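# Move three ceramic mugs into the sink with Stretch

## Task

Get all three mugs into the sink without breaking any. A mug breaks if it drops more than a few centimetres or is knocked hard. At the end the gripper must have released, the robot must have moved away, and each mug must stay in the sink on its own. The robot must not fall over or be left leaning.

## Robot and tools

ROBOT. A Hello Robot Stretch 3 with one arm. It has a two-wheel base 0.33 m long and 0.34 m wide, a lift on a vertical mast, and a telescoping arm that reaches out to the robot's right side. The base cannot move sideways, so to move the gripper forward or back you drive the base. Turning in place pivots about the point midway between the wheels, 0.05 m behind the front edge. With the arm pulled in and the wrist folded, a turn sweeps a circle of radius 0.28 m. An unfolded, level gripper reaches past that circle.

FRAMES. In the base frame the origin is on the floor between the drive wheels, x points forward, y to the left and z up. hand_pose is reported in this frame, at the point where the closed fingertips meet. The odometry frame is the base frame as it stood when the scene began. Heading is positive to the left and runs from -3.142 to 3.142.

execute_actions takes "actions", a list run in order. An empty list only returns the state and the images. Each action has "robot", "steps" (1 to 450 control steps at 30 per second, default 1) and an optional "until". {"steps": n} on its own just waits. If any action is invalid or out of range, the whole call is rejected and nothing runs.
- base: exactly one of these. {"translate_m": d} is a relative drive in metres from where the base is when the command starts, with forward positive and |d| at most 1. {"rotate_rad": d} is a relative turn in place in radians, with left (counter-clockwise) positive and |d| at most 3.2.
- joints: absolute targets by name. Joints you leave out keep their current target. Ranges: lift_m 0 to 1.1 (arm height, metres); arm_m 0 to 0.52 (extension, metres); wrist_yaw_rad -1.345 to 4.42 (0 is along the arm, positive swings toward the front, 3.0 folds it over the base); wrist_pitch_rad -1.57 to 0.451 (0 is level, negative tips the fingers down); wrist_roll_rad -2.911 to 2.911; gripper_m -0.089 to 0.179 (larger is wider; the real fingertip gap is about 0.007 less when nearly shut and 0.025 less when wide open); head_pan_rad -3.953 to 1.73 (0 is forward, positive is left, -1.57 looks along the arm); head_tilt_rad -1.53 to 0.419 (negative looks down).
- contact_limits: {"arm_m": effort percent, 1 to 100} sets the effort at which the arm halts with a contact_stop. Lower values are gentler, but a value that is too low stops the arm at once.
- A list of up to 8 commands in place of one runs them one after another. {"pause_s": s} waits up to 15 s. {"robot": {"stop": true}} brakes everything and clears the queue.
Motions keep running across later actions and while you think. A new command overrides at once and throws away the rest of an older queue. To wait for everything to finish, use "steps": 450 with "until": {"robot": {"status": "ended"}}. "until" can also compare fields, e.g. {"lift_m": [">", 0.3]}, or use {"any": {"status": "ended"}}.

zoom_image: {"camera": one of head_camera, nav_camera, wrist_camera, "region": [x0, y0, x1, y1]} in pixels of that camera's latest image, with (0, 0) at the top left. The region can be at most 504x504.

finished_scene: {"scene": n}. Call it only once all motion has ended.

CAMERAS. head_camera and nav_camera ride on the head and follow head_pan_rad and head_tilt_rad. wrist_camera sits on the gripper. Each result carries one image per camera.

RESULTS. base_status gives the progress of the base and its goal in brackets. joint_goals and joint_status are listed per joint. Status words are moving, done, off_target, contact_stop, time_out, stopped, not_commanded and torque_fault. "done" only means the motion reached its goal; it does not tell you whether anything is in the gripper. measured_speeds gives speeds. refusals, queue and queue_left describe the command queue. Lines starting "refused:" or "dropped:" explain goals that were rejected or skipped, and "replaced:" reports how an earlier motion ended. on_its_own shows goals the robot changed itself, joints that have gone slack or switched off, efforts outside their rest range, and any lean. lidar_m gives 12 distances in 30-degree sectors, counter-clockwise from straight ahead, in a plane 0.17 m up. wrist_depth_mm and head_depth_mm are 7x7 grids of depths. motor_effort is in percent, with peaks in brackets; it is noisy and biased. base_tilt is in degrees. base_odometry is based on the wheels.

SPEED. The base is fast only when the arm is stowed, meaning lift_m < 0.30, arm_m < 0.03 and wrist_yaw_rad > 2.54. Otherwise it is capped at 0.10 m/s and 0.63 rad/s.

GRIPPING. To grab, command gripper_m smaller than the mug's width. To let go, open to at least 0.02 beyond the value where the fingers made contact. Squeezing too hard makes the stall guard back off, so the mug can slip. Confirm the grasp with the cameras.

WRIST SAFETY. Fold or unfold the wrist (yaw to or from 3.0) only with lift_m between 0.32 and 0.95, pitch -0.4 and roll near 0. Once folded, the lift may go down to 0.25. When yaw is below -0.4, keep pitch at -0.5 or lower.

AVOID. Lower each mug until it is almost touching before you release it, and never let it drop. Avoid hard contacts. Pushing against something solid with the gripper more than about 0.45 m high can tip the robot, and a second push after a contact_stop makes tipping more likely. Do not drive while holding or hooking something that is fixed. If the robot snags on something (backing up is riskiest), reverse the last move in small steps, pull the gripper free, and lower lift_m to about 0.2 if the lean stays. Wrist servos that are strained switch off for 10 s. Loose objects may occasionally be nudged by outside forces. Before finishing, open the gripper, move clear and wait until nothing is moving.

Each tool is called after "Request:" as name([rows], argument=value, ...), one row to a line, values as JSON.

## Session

Request:
execute_actions([
  {"robot":{"joints":{"head_tilt_rad":-0.5}},"steps":100,"until":{"robot":{"status":"ended"}}},
])

Request:
execute_actions([
  {"robot":{"joints":{"head_pan_rad":-1.5}},"steps":100,"until":{"robot":{"status":"ended"}}},
])

Request:
execute_actions([
  {"robot":{"joints":{"head_pan_rad":-3.0}},"steps":100,"until":{"robot":{"status":"ended"}}},
])

Request:
execute_actions([
  {"robot":{"joints":{"head_pan_rad":1.3}},"steps":150,"until":{"robot":{"status":"ended"}}},
])

Scene clock: 0.87 s.
robot.base_odometry: x=+0.000 y=+0.000 heading=+0.000 (m, m, rad; robot's odometry frame)
robot.turned_by_wheels: +0.000 (rad since the last result)
robot.turned_by_imu: +0.000 (rad since the last result)
robot.base_tilt: forward=+1.5 right=+0.6 (deg)
robot.lidar_m: 2.05 1.64 1.80 1.86 1.87 1.57 1.64 1.70 2.10 1.86 2.01 2.22
robot.head_depth_mm: 1801 1922 2084 2276 2160 1695 1400 / 1788 1923 2084 2268 2164 1691 1401 / 1757 1893 2035 2213 2176 1715 1400 / 1760 1871 2056 2203 2198 1716 1390 / 1741 1850 2010 2168 2169 1682 1407 / 1721 1852 1985 2165 2176 1706 1406 / 1725 1862 1968 2124 2168 1704 1412
robot.base_status: not_commanded
robot.joint_positions: lift_m=+0.388 arm_m=-0.002 wrist_yaw_rad=+2.794 wrist_pitch_rad=-0.449 wrist_roll_rad=+0.014 gripper_m=+0.037 head_pan_rad=+0.016 head_tilt_rad=-0.493
robot.joint_goals: lift_m=+0.388 arm_m=-0.002 wrist_yaw_rad=+2.794 wrist_pitch_rad=-0.449 wrist_roll_rad=+0.014 gripper_m=+0.037 head_pan_rad=+0.016 head_tilt_rad=-0.500
robot.joint_status: lift_m=not_commanded arm_m=not_commanded wrist_yaw_rad=not_commanded wrist_pitch_rad=not_commanded wrist_roll_rad=not_commanded gripper_m=not_commanded head_pan_rad=not_commanded head_tilt_rad=done
robot.measured_speeds: translate_m=+0.000 rotate_rad=+0.000 lift_m=+0.000 arm_m=+0.000 wrist_yaw_rad=+0.000 wrist_pitch_rad=+0.000 wrist_roll_rad=+0.000 head_pan_rad=+0.000 head_tilt_rad=+0.000
robot: refusals=0 queue=done queue_left=0
robot.motor_effort: left_wheel=-1(1) right_wheel=+0(0) lift_m=+25(25) arm_m=+0(0) wrist_yaw_rad=+1(0) wrist_pitch_rad=+4(4) wrist_roll_rad=+0(0) gripper_m=+0(0) head_pan_rad=+0(0) head_tilt_rad=-3(42) (%)
robot.hand_pose: x=+0.0538 y=+0.0639 z=+0.3937 quat_wxyz=(+0.275, +0.710, +0.034, +0.647) (m; robot's base frame)
robot.wrist_depth_mm: - - - - - - - / - - - - - - - / - - - - - - - / - 862 862 872 880 878 918 / - 733 745 719 730 748 737 / - 595 - 617 639 639 625 / 520 - 525 533 530 537 553
pictures: head_camera (sideways: a quarter turn clockwise sets it upright), nav_camera (sideways: a quarter turn counterclockwise sets it upright), wrist_camera
camera_calibration (this result's frames):
head_camera: T_world_to_cam=[[-0.442515, -0.0611191, -0.894676, 1.18949], [-0.09383, 0.995354, -0.0215877, 0.0338366], [0.891839, 0.0743945, -0.446194, 0.535025], [0, 0, 0, 1]] pos_world=[0.0523854, -0.000781843, 1.30366]
nav_camera: T_world_to_cam=[[0.468884, 0.036811, 0.882492, -1.11386], [0.0616545, -0.998058, 0.00887343, 0.0370831], [0.881105, 0.050249, -0.470243, 0.559522], [0, 0, 0, 1]] pos_world=[0.0269875, 0.049898, 1.24576]
wrist_camera: T_world_to_cam=[[0.904798, -0.425716, -0.0102786, -0.0263379], [-0.250241, -0.512012, -0.821719, 0.407046], [0.344557, 0.746063, -0.5698, 0.325124], [0, 0, 0, 1]] pos_world=[0.0136666, -0.0453631, 0.519463]
Images, in order (width x height): head_camera 896x504, nav_camera 672x504, wrist_camera 644x364.

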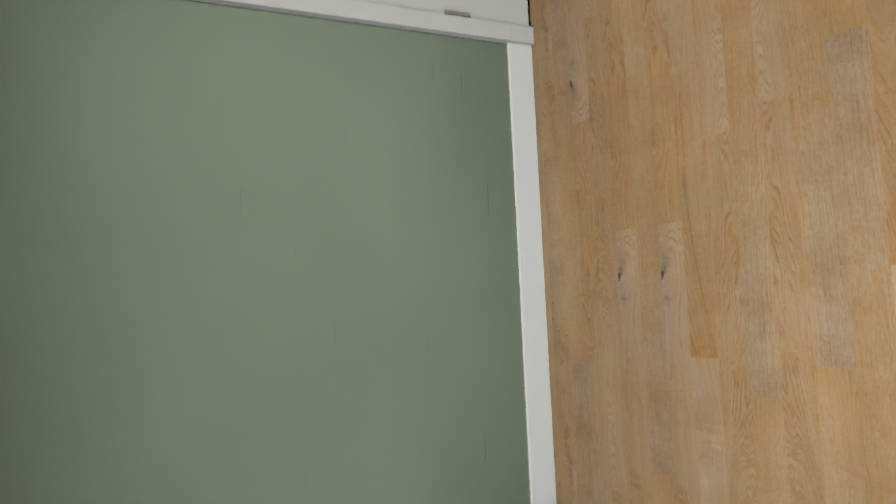

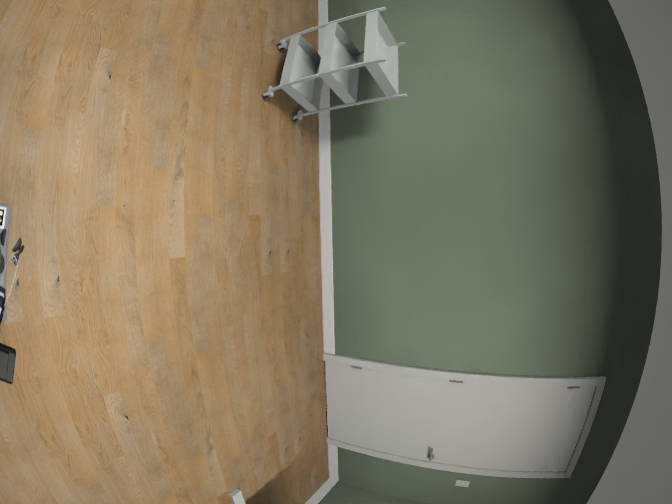

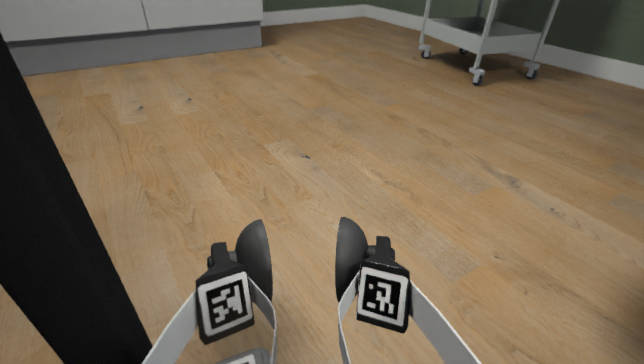

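Scene clock: 2.20 s.
robot.base_odometry: x=+0.000 y=+0.000 heading=+0.000 (m, m, rad; robot's odometry frame)
robot.turned_by_wheels: +0.000 (rad since the last result)
robot.turned_by_imu: +0.000 (rad since the last result)
robot.base_tilt: forward=+1.5 right=+0.6 (deg)
robot.lidar_m: 2.05 1.64 1.80 1.86 1.87 1.57 1.64 1.70 2.10 1.86 2.02 2.22
robot.head_depth_mm: 1939 2121 2257 2443 2158 1700 1396 / 1933 2112 2193 2461 2179 1709 1403 / 1940 2082 2181 2435 2116 1717 1392 / 1910 2089 2168 2435 2170 1714 1400 / 1909 2053 2129 2447 2179 1714 1407 / 1913 2072 2170 2422 2152 1699 1403 / 1916 2062 2185 2379 2150 1708 1397
robot.base_status: not_commanded
robot.joint_positions: lift_m=+0.388 arm_m=-0.002 wrist_yaw_rad=+2.794 wrist_pitch_rad=-0.449 wrist_roll_rad=+0.014 gripper_m=+0.037 head_pan_rad=-1.493 head_tilt_rad=-0.494
robot.joint_goals: lift_m=+0.388 arm_m=-0.002 wrist_yaw_rad=+2.794 wrist_pitch_rad=-0.449 wrist_roll_rad=+0.014 gripper_m=+0.037 head_pan_rad=-1.500 head_tilt_rad=-0.500
robot.joint_status: lift_m=not_commanded arm_m=not_commanded wrist_yaw_rad=not_commanded wrist_pitch_rad=not_commanded wrist_roll_rad=not_commanded gripper_m=not_commanded head_pan_rad=done head_tilt_rad=done
robot.measured_speeds: translate_m=+0.000 rotate_rad=+0.000 lift_m=+0.000 arm_m=+0.000 wrist_yaw_rad=+0.000 wrist_pitch_rad=+0.000 wrist_roll_rad=+0.000 head_pan_rad=+0.000 head_tilt_rad=+0.000
robot: refusals=0 queue=done queue_left=0
robot.motor_effort: left_wheel=+0(1) right_wheel=+0(0) lift_m=+25(25) arm_m=+0(0) wrist_yaw_rad=+0(1) wrist_pitch_rad=+4(4) wrist_roll_rad=+0(0) gripper_m=+0(0) head_pan_rad=-5(53) head_tilt_rad=-4(4) (%)
robot.hand_pose: x=+0.0538 y=+0.0639 z=+0.3937 quat_wxyz=(+0.275, +0.710, +0.034, +0.647) (m; robot's base frame)
robot.wrist_depth_mm: - - - - - - - / - - - - - - - / - - - - - - - / - 867 892 894 891 908 904 / - 705 722 728 721 733 740 / - 611 - 623 625 644 640 / 524 - 520 535 524 552 542
pictures: head_camera (sideways: a quarter turn clockwise sets it upright), nav_camera (sideways: a quarter turn counterclockwise sets it upright), wrist_camera
camera_calibration (this result's frames):
head_camera: T_world_to_cam=[[-0.08841, 0.438196, -0.894521, 1.18713], [0.98764, 0.155252, -0.0215606, 0.0272043], [0.129428, -0.885371, -0.446506, 0.54008], [0, 0, 0, 1]] pos_world=[0.00818395, -0.0462457, 1.30364]
nav_camera: T_world_to_cam=[[0.0657799, -0.466014, 0.882329, -1.11119], [-0.99233, -0.123301, 0.00885755, 0.0435331], [0.104664, -0.876144, -0.47055, 0.564658], [0, 0, 0, 1]] pos_world=[0.0571934, -0.0177402, 1.24575]
wrist_camera: T_world_to_cam=[[0.904798, -0.425716, -0.0102788, -0.0263378], [-0.250241, -0.512012, -0.821719, 0.407046], [0.344556, 0.746063, -0.569799, 0.325124], [0, 0, 0, 1]] pos_world=[0.0136665, -0.0453631, 0.519463]
Images, in order (width x height): head_camera 896x504, nav_camera 672x504, wrist_camera 644x364.

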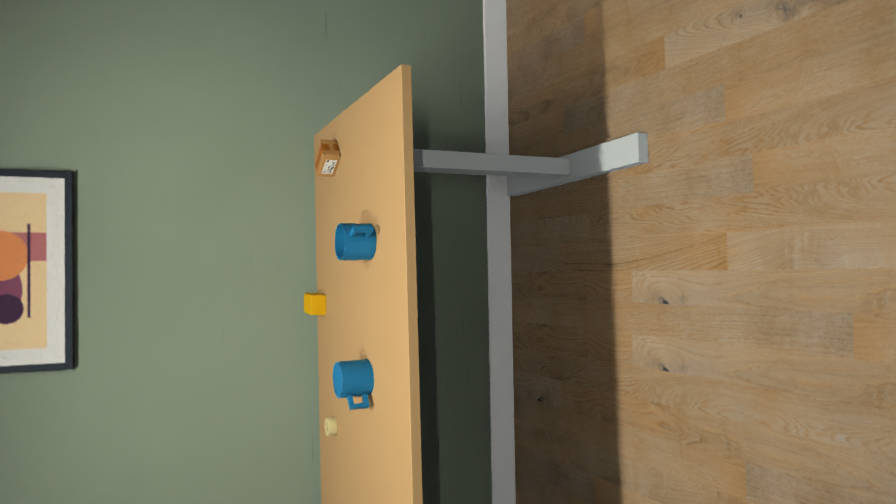

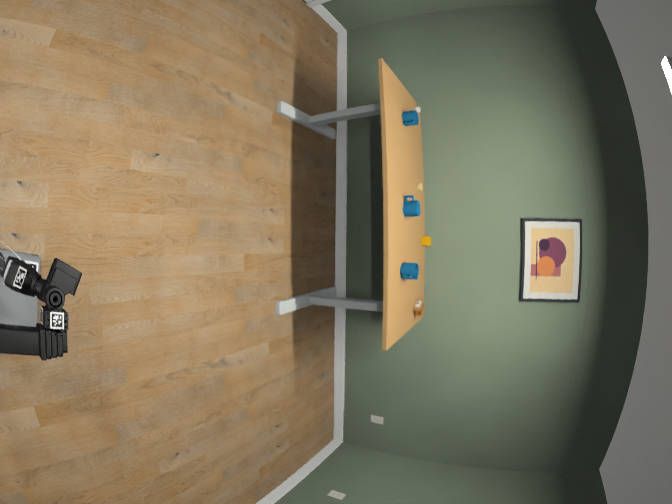

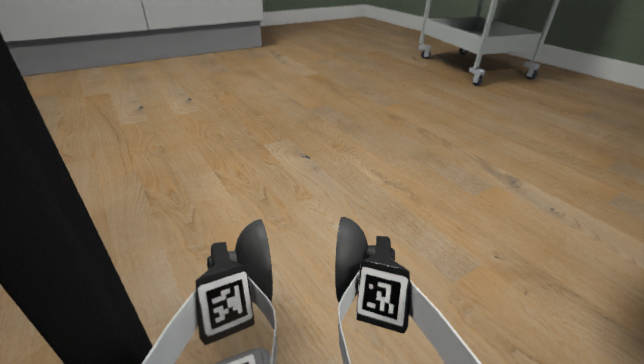

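Scene clock: 3.50 s.
robot.base_odometry: x=+0.000 y=+0.000 heading=+0.000 (m, m, rad; robot's odometry frame)
robot.turned_by_wheels: +0.000 (rad since the last result)
robot.turned_by_imu: +0.000 (rad since the last result)
robot.base_tilt: forward=+1.5 right=+0.4 (deg)
robot.lidar_m: 2.05 1.64 1.80 1.86 1.87 1.57 1.64 1.70 2.09 1.86 2.01 2.22
robot.head_depth_mm: 1440 1521 1612 1708 1845 1695 1401 / 1438 1537 1605 1713 1855 1695 1398 / 1435 1535 1615 1729 1859 1725 1411 / 1452 1542 1638 1765 1912 1703 1406 / 1456 1571 1680 1831 1975 1701 1397 / 1461 1557 1704 1834 1972 1710 1399 / 1461 1566 1686 1843 2015 1700 1405
robot.base_status: not_commanded
robot.joint_positions: lift_m=+0.388 arm_m=-0.002 wrist_yaw_rad=+2.794 wrist_pitch_rad=-0.449 wrist_roll_rad=+0.014 gripper_m=+0.037 head_pan_rad=-2.993 head_tilt_rad=-0.494
robot.joint_goals: lift_m=+0.388 arm_m=-0.002 wrist_yaw_rad=+2.794 wrist_pitch_rad=-0.449 wrist_roll_rad=+0.014 gripper_m=+0.037 head_pan_rad=-3.000 head_tilt_rad=-0.500
robot.joint_status: lift_m=not_commanded arm_m=not_commanded wrist_yaw_rad=not_commanded wrist_pitch_rad=not_commanded wrist_roll_rad=not_commanded gripper_m=not_commanded head_pan_rad=done head_tilt_rad=done
robot.measured_speeds: translate_m=+0.000 rotate_rad=+0.000 lift_m=+0.000 arm_m=+0.000 wrist_yaw_rad=+0.000 wrist_pitch_rad=+0.000 wrist_roll_rad=+0.000 head_pan_rad=+0.000 head_tilt_rad=+0.000
robot: refusals=0 queue=done queue_left=0
robot.motor_effort: left_wheel=-1(1) right_wheel=+0(0) lift_m=+25(25) arm_m=+0(0) wrist_yaw_rad=+0(1) wrist_pitch_rad=+4(4) wrist_roll_rad=+0(0) gripper_m=+0(1) head_pan_rad=-4(55) head_tilt_rad=-4(4) (%)
robot.hand_pose: x=+0.0538 y=+0.0639 z=+0.3937 quat_wxyz=(+0.275, +0.710, +0.034, +0.647) (m; robot's base frame)
robot.wrist_depth_mm: - - - - - - - / - - - - - - - / - - - - - - - / - 871 883 867 881 898 894 / - 711 748 738 735 718 761 / - 613 - 614 628 640 626 / 521 - 522 540 526 545 548
pictures: head_camera (sideways: a quarter turn clockwise sets it upright), nav_camera (sideways: a quarter turn counterclockwise sets it upright), wrist_camera
camera_calibration (this result's frames):
head_camera: T_world_to_cam=[[0.430899, 0.119196, -0.894493, 1.18392], [0.224734, -0.974182, -0.0215557, 0.0318516], [-0.873968, -0.191735, -0.446562, 0.546274], [0, 0, 0, 1]] pos_world=[-0.0398825, -0.00535033, 1.30364]
nav_camera: T_world_to_cam=[[-0.460248, -0.0985909, 0.882299, -1.10794], [-0.193194, 0.981121, 0.00885468, 0.0386621], [-0.866515, -0.166379, -0.470606, 0.570654], [0, 0, 0, 1]] pos_world=[-0.0079777, -0.0522199, 1.24575]
wrist_camera: T_world_to_cam=[[0.904798, -0.425716, -0.0102788, -0.0263378], [-0.250242, -0.512012, -0.821719, 0.407046], [0.344557, 0.746063, -0.569799, 0.325124], [0, 0, 0, 1]] pos_world=[0.0136666, -0.0453631, 0.519463]
Images, in order (width x height): head_camera 896x504, nav_camera 672x504, wrist_camera 644x364.

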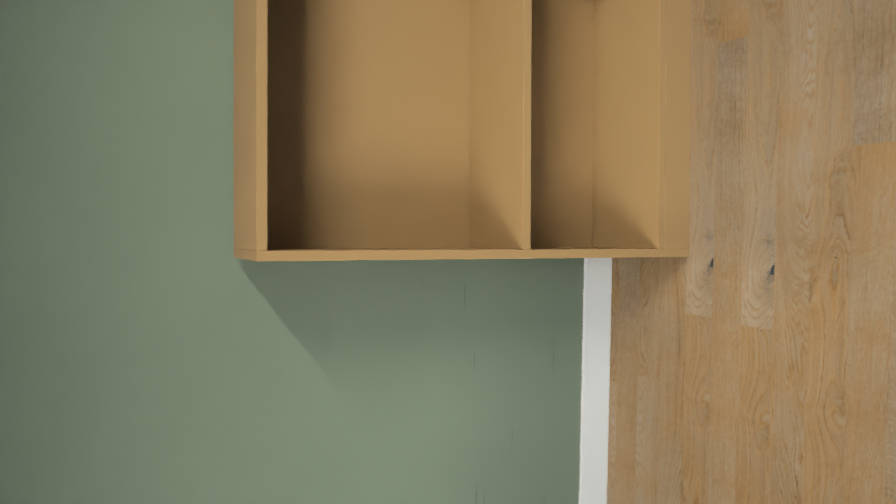

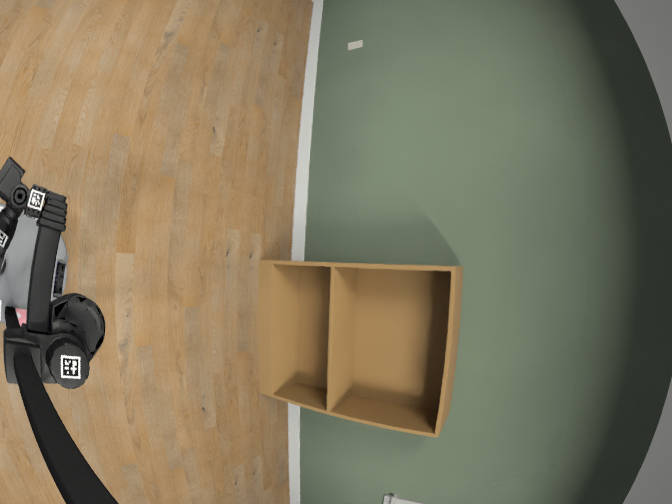

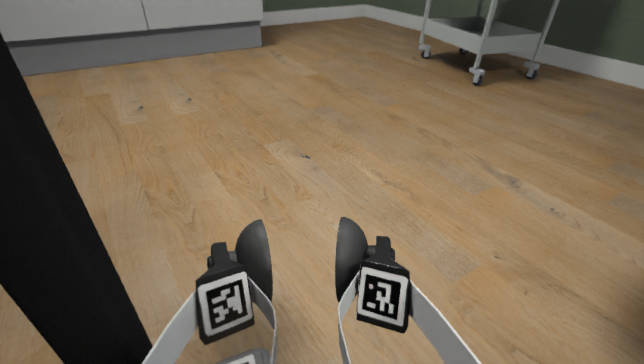

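Scene clock: 6.03 s.
robot.base_odometry: x=+0.000 y=+0.000 heading=+0.000 (m, m, rad; robot's odometry frame)
robot.turned_by_wheels: +0.000 (rad since the last result)
robot.turned_by_imu: +0.000 (rad since the last result)
robot.base_tilt: forward=+1.5 right=+0.6 (deg)
robot.lidar_m: 2.06 1.64 1.80 1.86 1.87 1.56 1.64 1.70 2.10 1.85 2.02 2.22
robot.head_depth_mm: 2596 2762 2907 2948 2160 1691 1406 / 2474 2638 2866 3041 2195 1703 1409 / 2363 2527 2738 2853 2172 1734 1397 / 2290 2420 2005 2196 2183 1693 1406 / 2196 2332 1929 2064 2189 1705 1411 / 2143 2270 1863 1984 2077 1711 1402 / 2047 2202 1806 1896 2038 1723 1409
robot.base_status: not_commanded
robot.joint_positions: lift_m=+0.388 arm_m=-0.002 wrist_yaw_rad=+2.794 wrist_pitch_rad=-0.449 wrist_roll_rad=+0.014 gripper_m=+0.037 head_pan_rad=+1.293 head_tilt_rad=-0.494
robot.joint_goals: lift_m=+0.388 arm_m=-0.002 wrist_yaw_rad=+2.794 wrist_pitch_rad=-0.449 wrist_roll_rad=+0.014 gripper_m=+0.037 head_pan_rad=+1.300 head_tilt_rad=-0.500
robot.joint_status: lift_m=not_commanded arm_m=not_commanded wrist_yaw_rad=not_commanded wrist_pitch_rad=not_commanded wrist_roll_rad=not_commanded gripper_m=not_commanded head_pan_rad=done head_tilt_rad=done
robot.measured_speeds: translate_m=+0.000 rotate_rad=+0.000 lift_m=+0.000 arm_m=+0.000 wrist_yaw_rad=+0.000 wrist_pitch_rad=+0.000 wrist_roll_rad=+0.000 head_pan_rad=+0.000 head_tilt_rad=+0.000
robot: refusals=0 queue=done queue_left=0
robot.motor_effort: left_wheel=-1(0) right_wheel=+0(1) lift_m=+25(25) arm_m=+0(0) wrist_yaw_rad=+0(1) wrist_pitch_rad=+4(4) wrist_roll_rad=+0(0) gripper_m=+0(1) head_pan_rad=+4(55) head_tilt_rad=-4(4) (%)
robot.hand_pose: x=+0.0538 y=+0.0639 z=+0.3937 quat_wxyz=(+0.275, +0.710, +0.034, +0.647) (m; robot's base frame)
robot.wrist_depth_mm: - - - - - - - / - - - - - - - / - - - - - - - / - 847 870 857 900 893 909 / - 727 731 733 726 754 731 / - 602 - 626 646 629 631 / 522 - 521 536 534 545 542
pictures: head_camera (sideways: a quarter turn clockwise sets it upright), nav_camera (sideways: a quarter turn counterclockwise sets it upright), wrist_camera
camera_calibration (this result's frames):
head_camera: T_world_to_cam=[[-0.0698971, -0.441584, -0.894493, 1.18698], [-0.979812, 0.198756, -0.0215557, 0.0391994], [0.187305, 0.874928, -0.446562, 0.539801], [0, 0, 0, 1]] pos_world=[0.0202672, 0.0440716, 1.30364]
nav_camera: T_world_to_cam=[[0.100805, 0.459768, 0.882299, -1.11136], [0.97307, -0.230339, 0.00885468, 0.0315478], [0.207299, 0.857646, -0.470606, 0.564104], [0, 0, 0, 1]] pos_world=[-0.0356058, 0.0344343, 1.24575]
wrist_camera: T_world_to_cam=[[0.904798, -0.425716, -0.0102788, -0.0263378], [-0.250242, -0.512012, -0.821719, 0.407046], [0.344556, 0.746063, -0.5698, 0.325124], [0, 0, 0, 1]] pos_world=[0.0136666, -0.0453631, 0.519463]
Images, in order (width x height): head_camera 896x504, nav_camera 672x504, wrist_camera 644x364.

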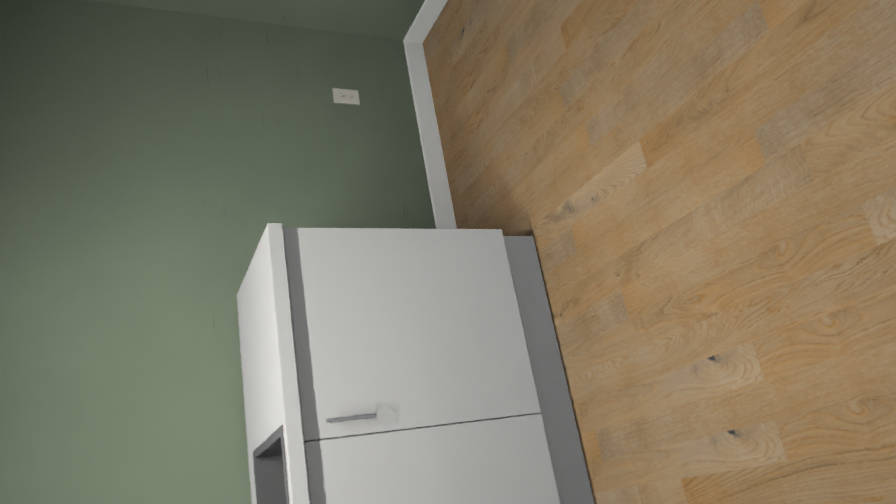

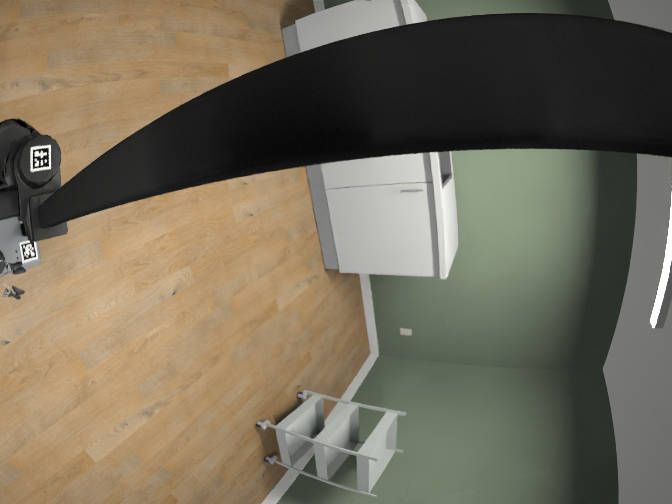

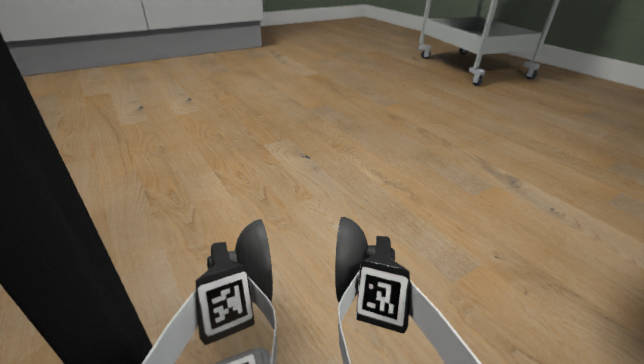

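Request:
execute_actions([
  {"robot":[{"joints":{"lift_m":0.28,"head_pan_rad":-1.5,"head_tilt_rad":-0.75}},{"base":{"rotate_rad":-1.475}},{"base":{"translate_m":1.0}},{"base":{"translate_m":0.184},"joints":{"lift_m":0.5}},{"base":{"rotate_rad":1.655},"joints":{"lift_m":0.88}}],"steps":450,"until":{"robot":{"status":"ended"}}},
  {"steps":300,"until":{"robot":{"status":"ended"}}},
])

Scene clock: 39.53 s.
robot.base_odometry: x=+0.113 y=-1.179 heading=+0.180 (m, m, rad; robot's odometry frame)
robot.turned_by_wheels: +0.180 (rad since the last result)
robot.turned_by_imu: +0.190 (rad since the last result)
robot.base_tilt: forward=+1.5 right=+0.6 (deg)
robot.lidar_m: 2.08 2.21 2.50 3.00 2.19 1.69 1.64 1.51 0.70 1.10 1.15 1.14
robot.head_depth_mm: 922 1019 1091 884 724 645 - / 923 1031 1100 885 695 645 - / 946 1047 1130 890 710 648 - / 958 1070 1096 893 732 - - / 973 1079 1149 899 734 623 1183 / 982 1105 1146 894 734 623 1218 / 1005 1114 1152 874 739 625 1217
robot.base_status: done (rotate_rad +1.6548 of +1.6550)
robot.joint_positions: lift_m=+0.880 arm_m=-0.002 wrist_yaw_rad=+2.794 wrist_pitch_rad=-0.450 wrist_roll_rad=+0.014 gripper_m=+0.037 head_pan_rad=-1.493 head_tilt_rad=-0.741
robot.joint_goals: lift_m=+0.880 arm_m=-0.002 wrist_yaw_rad=+2.794 wrist_pitch_rad=-0.450 wrist_roll_rad=+0.014 gripper_m=+0.037 head_pan_rad=-1.500 head_tilt_rad=-0.750
robot.joint_status: lift_m=done arm_m=not_commanded wrist_yaw_rad=not_commanded wrist_pitch_rad=not_commanded wrist_roll_rad=not_commanded gripper_m=not_commanded head_pan_rad=done head_tilt_rad=done
robot.measured_speeds: translate_m=+0.000 rotate_rad=+0.000 lift_m=+0.000 arm_m=+0.000 wrist_yaw_rad=+0.000 wrist_pitch_rad=+0.000 wrist_roll_rad=+0.000 head_pan_rad=+0.000 head_tilt_rad=+0.000
robot: refusals=0 queue=done queue_left=0
robot.motor_effort: left_wheel=-7(17) right_wheel=+5(7) lift_m=+29(29) arm_m=+0(0) wrist_yaw_rad=+1(0) wrist_pitch_rad=+4(4) wrist_roll_rad=+0(0) gripper_m=+0(1) head_pan_rad=-5(55) head_tilt_rad=-6(32) (%)
robot.hand_pose: x=+0.0537 y=+0.0637 z=+0.8854 quat_wxyz=(+0.275, +0.710, +0.035, +0.647) (m; robot's base frame)
robot.wrist_depth_mm: - - - - - - - / - - - - - - - / - - - - - - - / - - - - - - - / - - - - - - - / - - - - - - - / - - - - - - -
pictures: head_camera (sideways: a quarter turn clockwise sets it upright), nav_camera (sideways: a quarter turn counterclockwise sets it upright), wrist_camera
camera_calibration (this result's frames):
head_camera: T_world_to_cam=[[-0.104075, 0.643169, -0.758619, 1.01002], [0.9875, 0.157608, -0.00185349, 0.00154489], [0.118372, -0.749329, -0.651532, 0.806892], [0, 0, 0, 1]] pos_world=[0.00807952, -0.0452314, 1.29194]
nav_camera: T_world_to_cam=[[0.0811376, -0.667209, 0.740438, -0.926293], [-0.992337, -0.123531, -0.00257287, 0.0584153], [0.0931836, -0.734556, -0.67212, 0.826964], [0, 0, 0, 1]] pos_world=[0.0560654, -0.00336436, 1.24183]
wrist_camera: T_world_to_cam=[[0.904793, -0.425731, -0.0101431, -0.0214318], [-0.250654, -0.513148, -0.820884, 0.810272], [0.344271, 0.745273, -0.571004, 0.606574], [0, 0, 0, 1]] pos_world=[0.013663, -0.0453974, 1.01128]
Images, in order (width x height): head_camera 896x504, nav_camera 672x504, wrist_camera 644x364.

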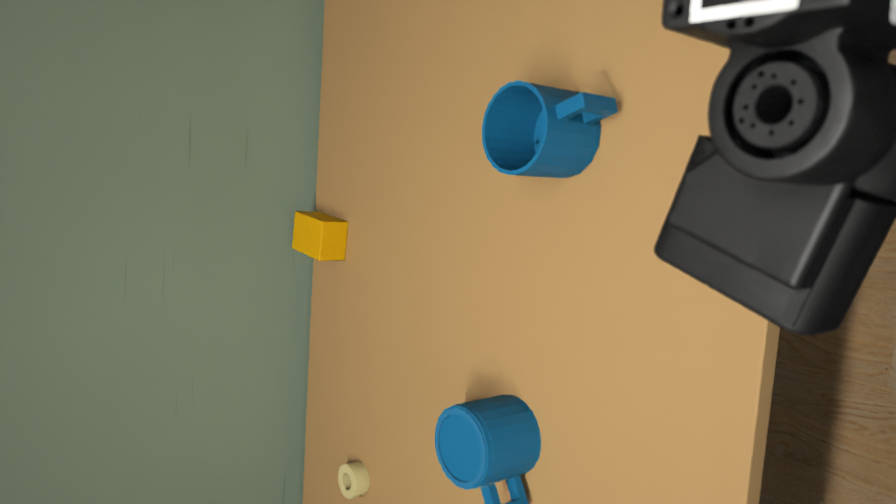

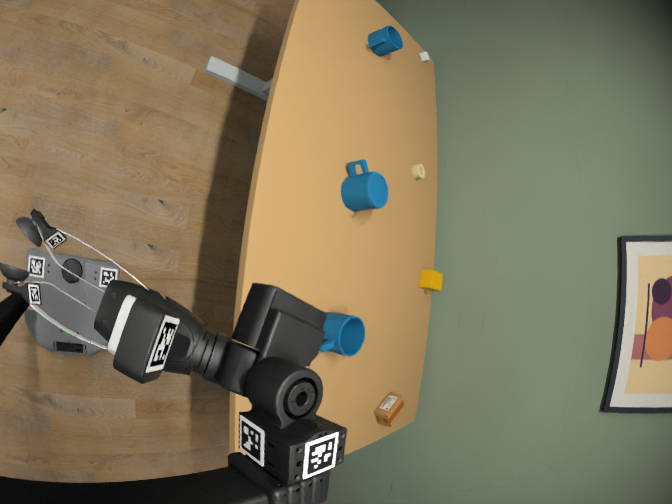

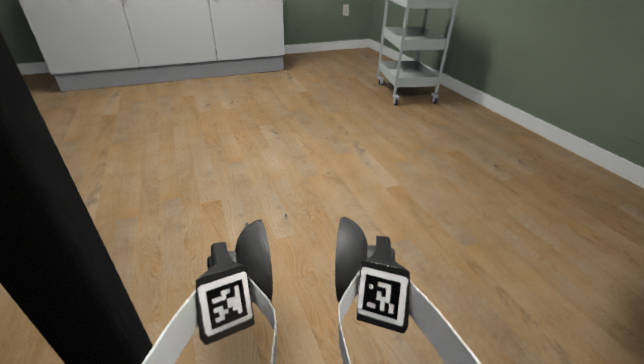

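Request:
execute_actions([
  {"robot":[{"base":{"translate_m":0.035},"joints":{"wrist_yaw_rad":0,"gripper_m":0.045,"lift_m":0.95}},{"joints":{"wrist_pitch_rad":-1.2,"lift_m":0.97}},{"joints":{"arm_m":0.33}},{"joints":{"lift_m":0.935}}],"steps":450,"until":{"robot":{"status":"ended"}}},
])

Scene clock: 55.80 s.
robot.base_odometry: x=+0.148 y=-1.172 heading=+0.180 (m, m, rad; robot's odometry frame)
robot.turned_by_wheels: +0.000 (rad since the last result)
robot.turned_by_imu: +0.001 (rad since the last result)
robot.base_tilt: forward=+1.6 right=+0.6 (deg)
robot.lidar_m: 2.05 2.17 2.48 3.01 2.24 1.73 1.67 1.51 0.72 1.10 1.15 1.11
robot.head_depth_mm: 919 - 1029 884 708 615 1141 / 932 1002 - 858 693 618 1164 / 944 1045 1089 888 728 620 1171 / 960 1068 1137 898 732 619 1190 / 974 1082 1144 895 734 621 1187 / 985 1099 1148 843 737 621 1216 / 1002 1130 1157 897 736 626 1217
robot.base_status: done (translate_m +0.0350 of +0.0350)
robot.joint_positions: lift_m=+0.935 arm_m=+0.330 wrist_yaw_rad=+0.000 wrist_pitch_rad=-1.203 wrist_roll_rad=+0.014 gripper_m=+0.045 head_pan_rad=-1.493 head_tilt_rad=-0.741
robot.joint_goals: lift_m=+0.935 arm_m=+0.330 wrist_yaw_rad=+0.000 wrist_pitch_rad=-1.200 wrist_roll_rad=+0.014 gripper_m=+0.045 head_pan_rad=-1.500 head_tilt_rad=-0.750
robot.joint_status: lift_m=done arm_m=done wrist_yaw_rad=done wrist_pitch_rad=done wrist_roll_rad=not_commanded gripper_m=done head_pan_rad=done head_tilt_rad=done
robot.measured_speeds: translate_m=+0.000 rotate_rad=+0.000 lift_m=+0.000 arm_m=+0.000 wrist_yaw_rad=+0.000 wrist_pitch_rad=+0.000 wrist_roll_rad=+0.000 head_pan_rad=+0.000 head_tilt_rad=+0.000
robot: refusals=0 queue=done queue_left=0
robot.motor_effort: left_wheel=-7(8) right_wheel=+4(6) lift_m=+22(29) arm_m=+5(7) wrist_yaw_rad=-1(2) wrist_pitch_rad=+1(4) wrist_roll_rad=+0(0) gripper_m=+0(44) head_pan_rad=-5(5) head_tilt_rad=-6(6) (%)
robot.hand_pose: x=-0.0216 y=-0.5442 z=+0.8261 quat_wxyz=(+0.579, +0.397, -0.587, -0.403) (m; robot's base frame)
robot.wrist_depth_mm: 287 292 300 303 312 318 328 / 276 283 289 293 300 310 316 / 269 272 279 289 292 300 302 / 260 266 272 275 282 288 297 / 255 257 264 266 264 277 286 / 247 252 - 260 233 270 275 / 238 244 247 252 215 264 267
pictures: head_camera (sideways: a quarter turn clockwise sets it upright), nav_camera (sideways: a quarter turn counterclockwise sets it upright), wrist_camera
camera_calibration (this result's frames):
head_camera: T_world_to_cam=[[-0.104076, 0.643169, -0.758619, 1.01002], [0.9875, 0.157608, -0.00185349, 0.00154489], [0.118372, -0.749329, -0.651532, 0.806892], [0, 0, 0, 1]] pos_world=[0.00807953, -0.0452314, 1.29194]
nav_camera: T_world_to_cam=[[0.0811378, -0.667209, 0.740438, -0.926293], [-0.992337, -0.123531, -0.00257287, 0.0584153], [0.0931838, -0.734556, -0.67212, 0.826964], [0, 0, 0, 1]] pos_world=[0.0560654, -0.00336435, 1.24183]
wrist_camera: T_world_to_cam=[[-0.995675, 0.0742683, 0.0558248, -0.0360973], [0.06094, 0.975586, -0.210995, 0.743882], [-0.0701321, -0.20668, -0.975892, 0.859179], [0, 0, 0, 1]] pos_world=[-0.0210173, -0.545465, 0.997436]
Images, in order (width x height): head_camera 896x504, nav_camera 672x504, wrist_camera 644x364.

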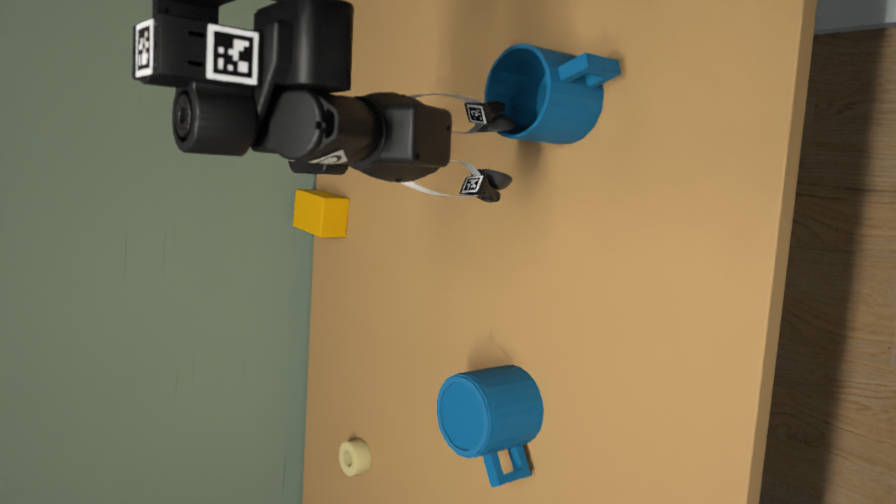

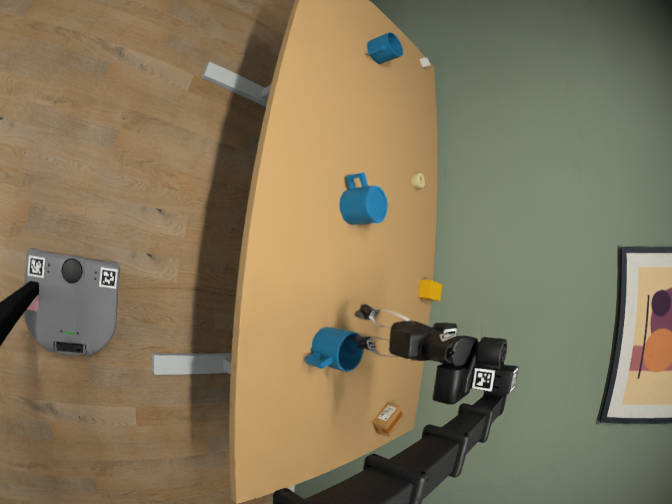

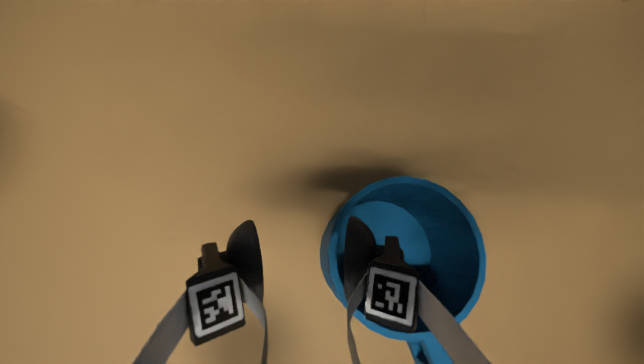

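Request:
execute_actions([
  {"robot":[{"base":{"translate_m":-0.018},"joints":{"arm_m":0.322}},{"joints":{"lift_m":0.888}},{"joints":{"gripper_m":-0.05}},{"pause_s":0.3},{"joints":{"lift_m":0.96}}],"steps":450,"until":{"robot":{"status":"ended"}}},
])

Scene clock: 67.00 s.
robot.base_odometry: x=+0.130 y=-1.176 heading=+0.180 (m, m, rad; robot's odometry frame)
robot.turned_by_wheels: +0.000 (rad since the last result)
robot.turned_by_imu: +0.001 (rad since the last result)
robot.base_tilt: forward=+1.4 right=+0.6 (deg)
robot.lidar_m: 2.07 2.18 2.49 3.01 2.22 1.70 1.66 1.51 0.71 1.10 1.15 1.12
robot.head_depth_mm: 905 - 1042 881 723 616 1136 / 930 - - 671 675 619 1170 / 942 1055 1121 886 731 619 1180 / 956 1069 1098 896 729 621 1194 / 971 1085 1138 895 732 623 1195 / 983 1096 1149 870 737 624 1219 / 999 1121 1152 899 735 625 1221
robot.base_status: done (translate_m -0.0180 of -0.0180)
robot.joint_positions: lift_m=+0.960 arm_m=+0.322 wrist_yaw_rad=+0.000 wrist_pitch_rad=-1.210 wrist_roll_rad=+0.014 gripper_m=-0.043 head_pan_rad=-1.493 head_tilt_rad=-0.741
robot.joint_goals: lift_m=+0.960 arm_m=+0.322 wrist_yaw_rad=+0.000 wrist_pitch_rad=-1.200 wrist_roll_rad=+0.014 gripper_m=-0.044 head_pan_rad=-1.500 head_tilt_rad=-0.750
robot.joint_status: lift_m=done arm_m=done wrist_yaw_rad=done wrist_pitch_rad=done wrist_roll_rad=not_commanded gripper_m=done head_pan_rad=done head_tilt_rad=done
robot.measured_speeds: translate_m=+0.000 rotate_rad=+0.000 lift_m=+0.000 arm_m=+0.000 wrist_yaw_rad=+0.000 wrist_pitch_rad=+0.000 wrist_roll_rad=+0.000 head_pan_rad=+0.000 head_tilt_rad=+0.000
robot: refusals=0 queue=done queue_left=0
robot.on_its_own: gripper_m is held at -0.044, not at your -0.050, by its stall guard, which is still easing
robot.motor_effort: left_wheel=-6(12) right_wheel=+4(5) lift_m=+30(35) arm_m=-5(11) wrist_yaw_rad=-1(0) wrist_pitch_rad=+3(3) wrist_roll_rad=+0(0) gripper_m=-23(100) head_pan_rad=-5(4) head_tilt_rad=-6(6) (%)
robot.hand_pose: x=-0.0216 y=-0.5353 z=+0.8502 quat_wxyz=(+0.578, +0.399, -0.585, -0.405) (m; robot's base frame)
robot.wrist_depth_mm: 312 313 326 331 338 346 353 / 299 306 314 319 325 330 344 / 291 297 305 310 316 324 331 / 282 290 295 295 185 317 320 / 275 280 284 217 218 302 310 / 268 272 277 - 203 293 298 / 261 267 270 273 162 287 291
pictures: head_camera (sideways: a quarter turn clockwise sets it upright), nav_camera (sideways: a quarter turn counterclockwise sets it upright), wrist_camera
camera_calibration (this result's frames):
head_camera: T_world_to_cam=[[-0.104075, 0.643169, -0.758619, 1.01002], [0.9875, 0.157608, -0.0018535, 0.00154489], [0.118372, -0.749329, -0.651532, 0.806892], [0, 0, 0, 1]] pos_world=[0.00807953, -0.0452314, 1.29194]
nav_camera: T_world_to_cam=[[0.0811377, -0.667209, 0.740438, -0.926293], [-0.992337, -0.123531, -0.00257287, 0.0584153], [0.0931837, -0.734556, -0.67212, 0.826964], [0, 0, 0, 1]] pos_world=[0.0560654, -0.00336436, 1.24183]
wrist_camera: T_world_to_cam=[[-0.995661, 0.0740589, 0.0563363, -0.0386697], [0.0611077, 0.976989, -0.204347, 0.735368], [-0.0701737, -0.200018, -0.977276, 0.889348], [0, 0, 0, 1]] pos_world=[-0.0210298, -0.537697, 1.02159]
Images, in order (width x height): head_camera 896x504, nav_camera 672x504, wrist_camera 644x364.

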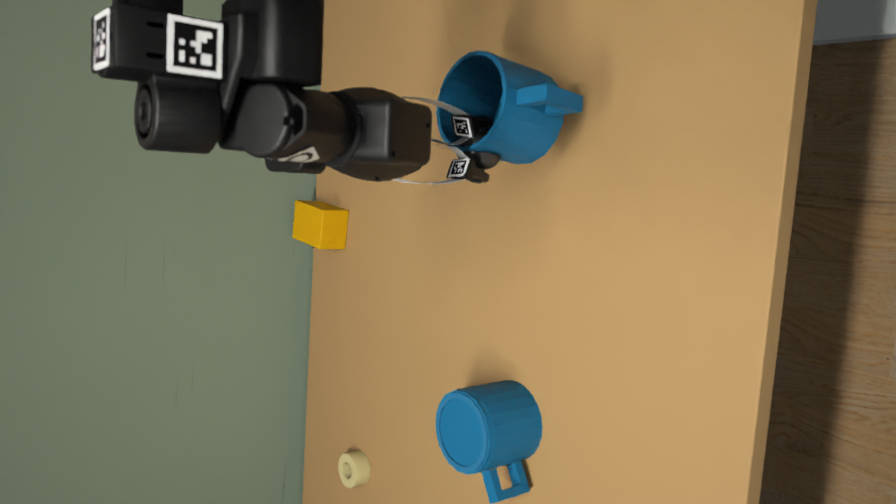

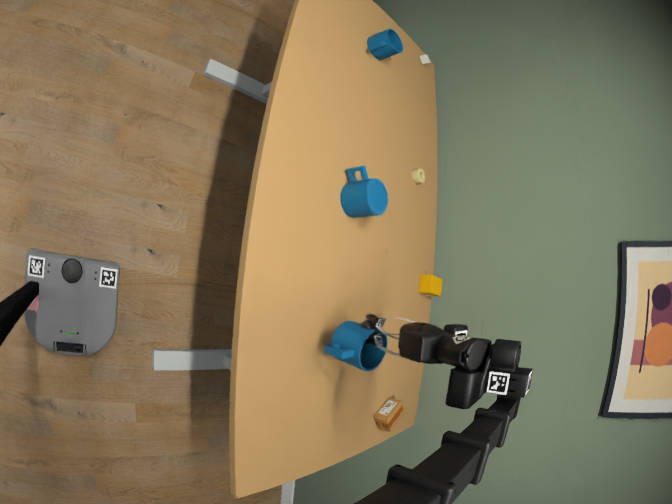

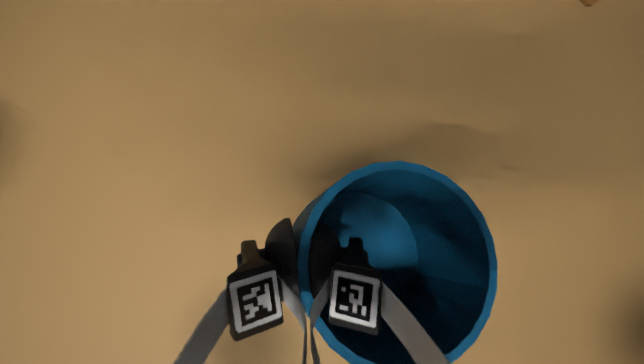

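Request:
execute_actions([
  {"robot":[{"joints":{"arm_m":0.1,"lift_m":1.04}},{"joints":{"arm_m":0.0,"lift_m":1.1},"base":{"rotate_rad":1.496}},{"base":{"translate_m":1.0}},{"base":{"translate_m":1.0}},{"base":{"translate_m":0.527},"joints":{"head_pan_rad":-1.5}},{"base":{"rotate_rad":1.646}}],"steps":450,"until":{"robot":{"status":"ended"}}},
  {"steps":450,"until":{"robot":{"status":"ended"}}},
  {"steps":450,"until":{"robot":{"status":"ended"}}},
])

Scene clock: 116.03 s.
robot.base_odometry: x=-0.134 y=+1.338 heading=-2.962 (m, m, rad; robot's odometry frame)
robot.turned_by_wheels: +3.142 (rad since the last result)
robot.turned_by_imu: +3.143 (rad since the last result)
robot.base_tilt: forward=+1.4 right=+0.6 (deg)
robot.lidar_m: 1.78 1.60 2.58 3.16 2.73 1.38 1.38 0.75 0.55 0.53 0.56 0.77
robot.head_depth_mm: - - - - - - - / 986 1031 - - - - 314 / 986 1045 1028 646 - - 1169 / 951 997 1073 635 756 919 1169 / 1012 1066 1086 651 773 935 1172 / 1020 1069 1092 657 790 969 1194 / 1029 1081 1020 660 810 998 1216
robot.base_status: done (rotate_rad +1.6458 of +1.6460)
robot.joint_positions: lift_m=+1.099 arm_m=+0.000 wrist_yaw_rad=+0.000 wrist_pitch_rad=-1.210 wrist_roll_rad=+0.014 gripper_m=-0.037 head_pan_rad=-1.493 head_tilt_rad=-0.741
robot.joint_goals: lift_m=+1.100 arm_m=+0.000 wrist_yaw_rad=+0.000 wrist_pitch_rad=-1.200 wrist_roll_rad=+0.014 gripper_m=-0.038 head_pan_rad=-1.500 head_tilt_rad=-0.750
robot.joint_status: lift_m=done arm_m=done wrist_yaw_rad=done wrist_pitch_rad=done wrist_roll_rad=not_commanded gripper_m=done head_pan_rad=done head_tilt_rad=done
robot.measured_speeds: translate_m=+0.000 rotate_rad=+0.000 lift_m=+0.000 arm_m=+0.000 wrist_yaw_rad=+0.000 wrist_pitch_rad=+0.000 wrist_roll_rad=+0.000 head_pan_rad=+0.000 head_tilt_rad=+0.000
robot: refusals=0 queue=done queue_left=0
robot.on_its_own: gripper_m is held at -0.038, not at your -0.050, by its stall guard, which is not easing now
robot.motor_effort: left_wheel=-6(13) right_wheel=+4(7) lift_m=+30(34) arm_m=-5(3) wrist_yaw_rad=-1(0) wrist_pitch_rad=+3(3) wrist_roll_rad=+1(0) gripper_m=-21(22) head_pan_rad=-3(4) head_tilt_rad=-6(5) (%)
robot.hand_pose: x=-0.0216 y=-0.2132 z=+0.9892 quat_wxyz=(+0.578, +0.400, -0.585, -0.405) (m; robot's base frame)
robot.wrist_depth_mm: 486 486 496 487 494 493 501 / 634 638 642 644 630 642 654 / 874 875 894 912 936 918 - / - - - - 184 - - / - - - 217 219 - - / - - - - 203 - - / - - - 139 162 - -
pictures: head_camera (sideways: a quarter turn clockwise sets it upright), nav_camera (sideways: a quarter turn counterclockwise sets it upright), wrist_camera
camera_calibration (this result's frames):
head_camera: T_world_to_cam=[[-0.104076, 0.643169, -0.758619, 1.01002], [0.9875, 0.157608, -0.00185349, 0.00154488], [0.118372, -0.749329, -0.651532, 0.806892], [0, 0, 0, 1]] pos_world=[0.00807953, -0.0452314, 1.29194]
nav_camera: T_world_to_cam=[[0.0811378, -0.667209, 0.740438, -0.926293], [-0.992337, -0.123531, -0.00257288, 0.0584153], [0.0931838, -0.734556, -0.67212, 0.826964], [0, 0, 0, 1]] pos_world=[0.0560654, -0.00336434, 1.24183]
wrist_camera: T_world_to_cam=[[-0.995663, 0.0740018, 0.0563893, -0.0704171], [0.0610823, 0.977111, -0.203773, 0.448501], [-0.0701782, -0.199445, -0.977393, 1.08978], [0, 0, 0, 1]] pos_world=[-0.0210282, -0.215672, 1.16051]
Images, in order (width x height): head_camera 896x504, nav_camera 672x504, wrist_camera 644x364.

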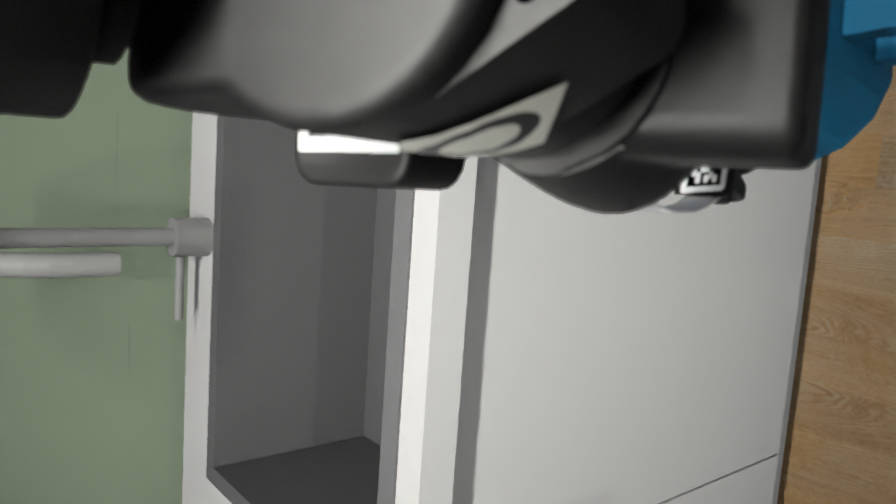

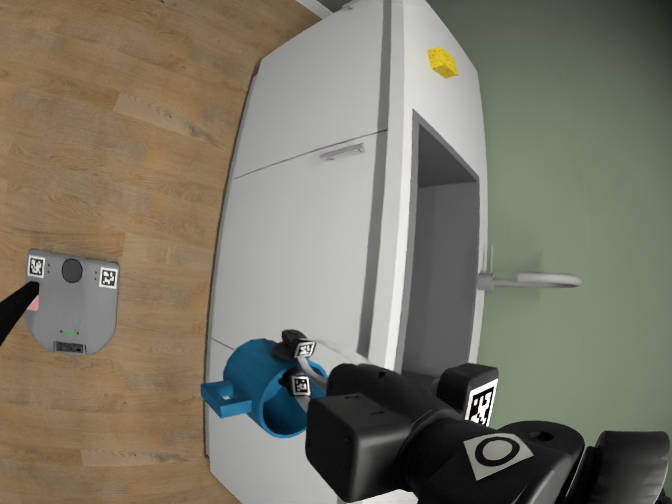

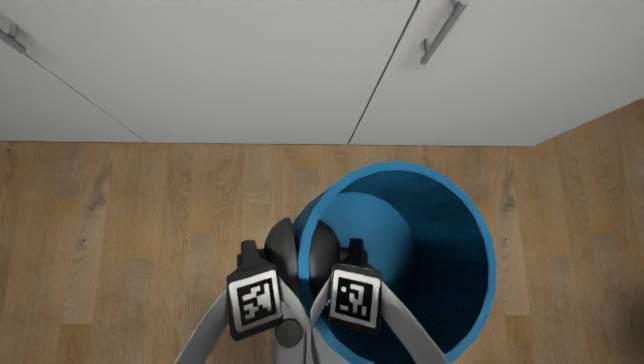

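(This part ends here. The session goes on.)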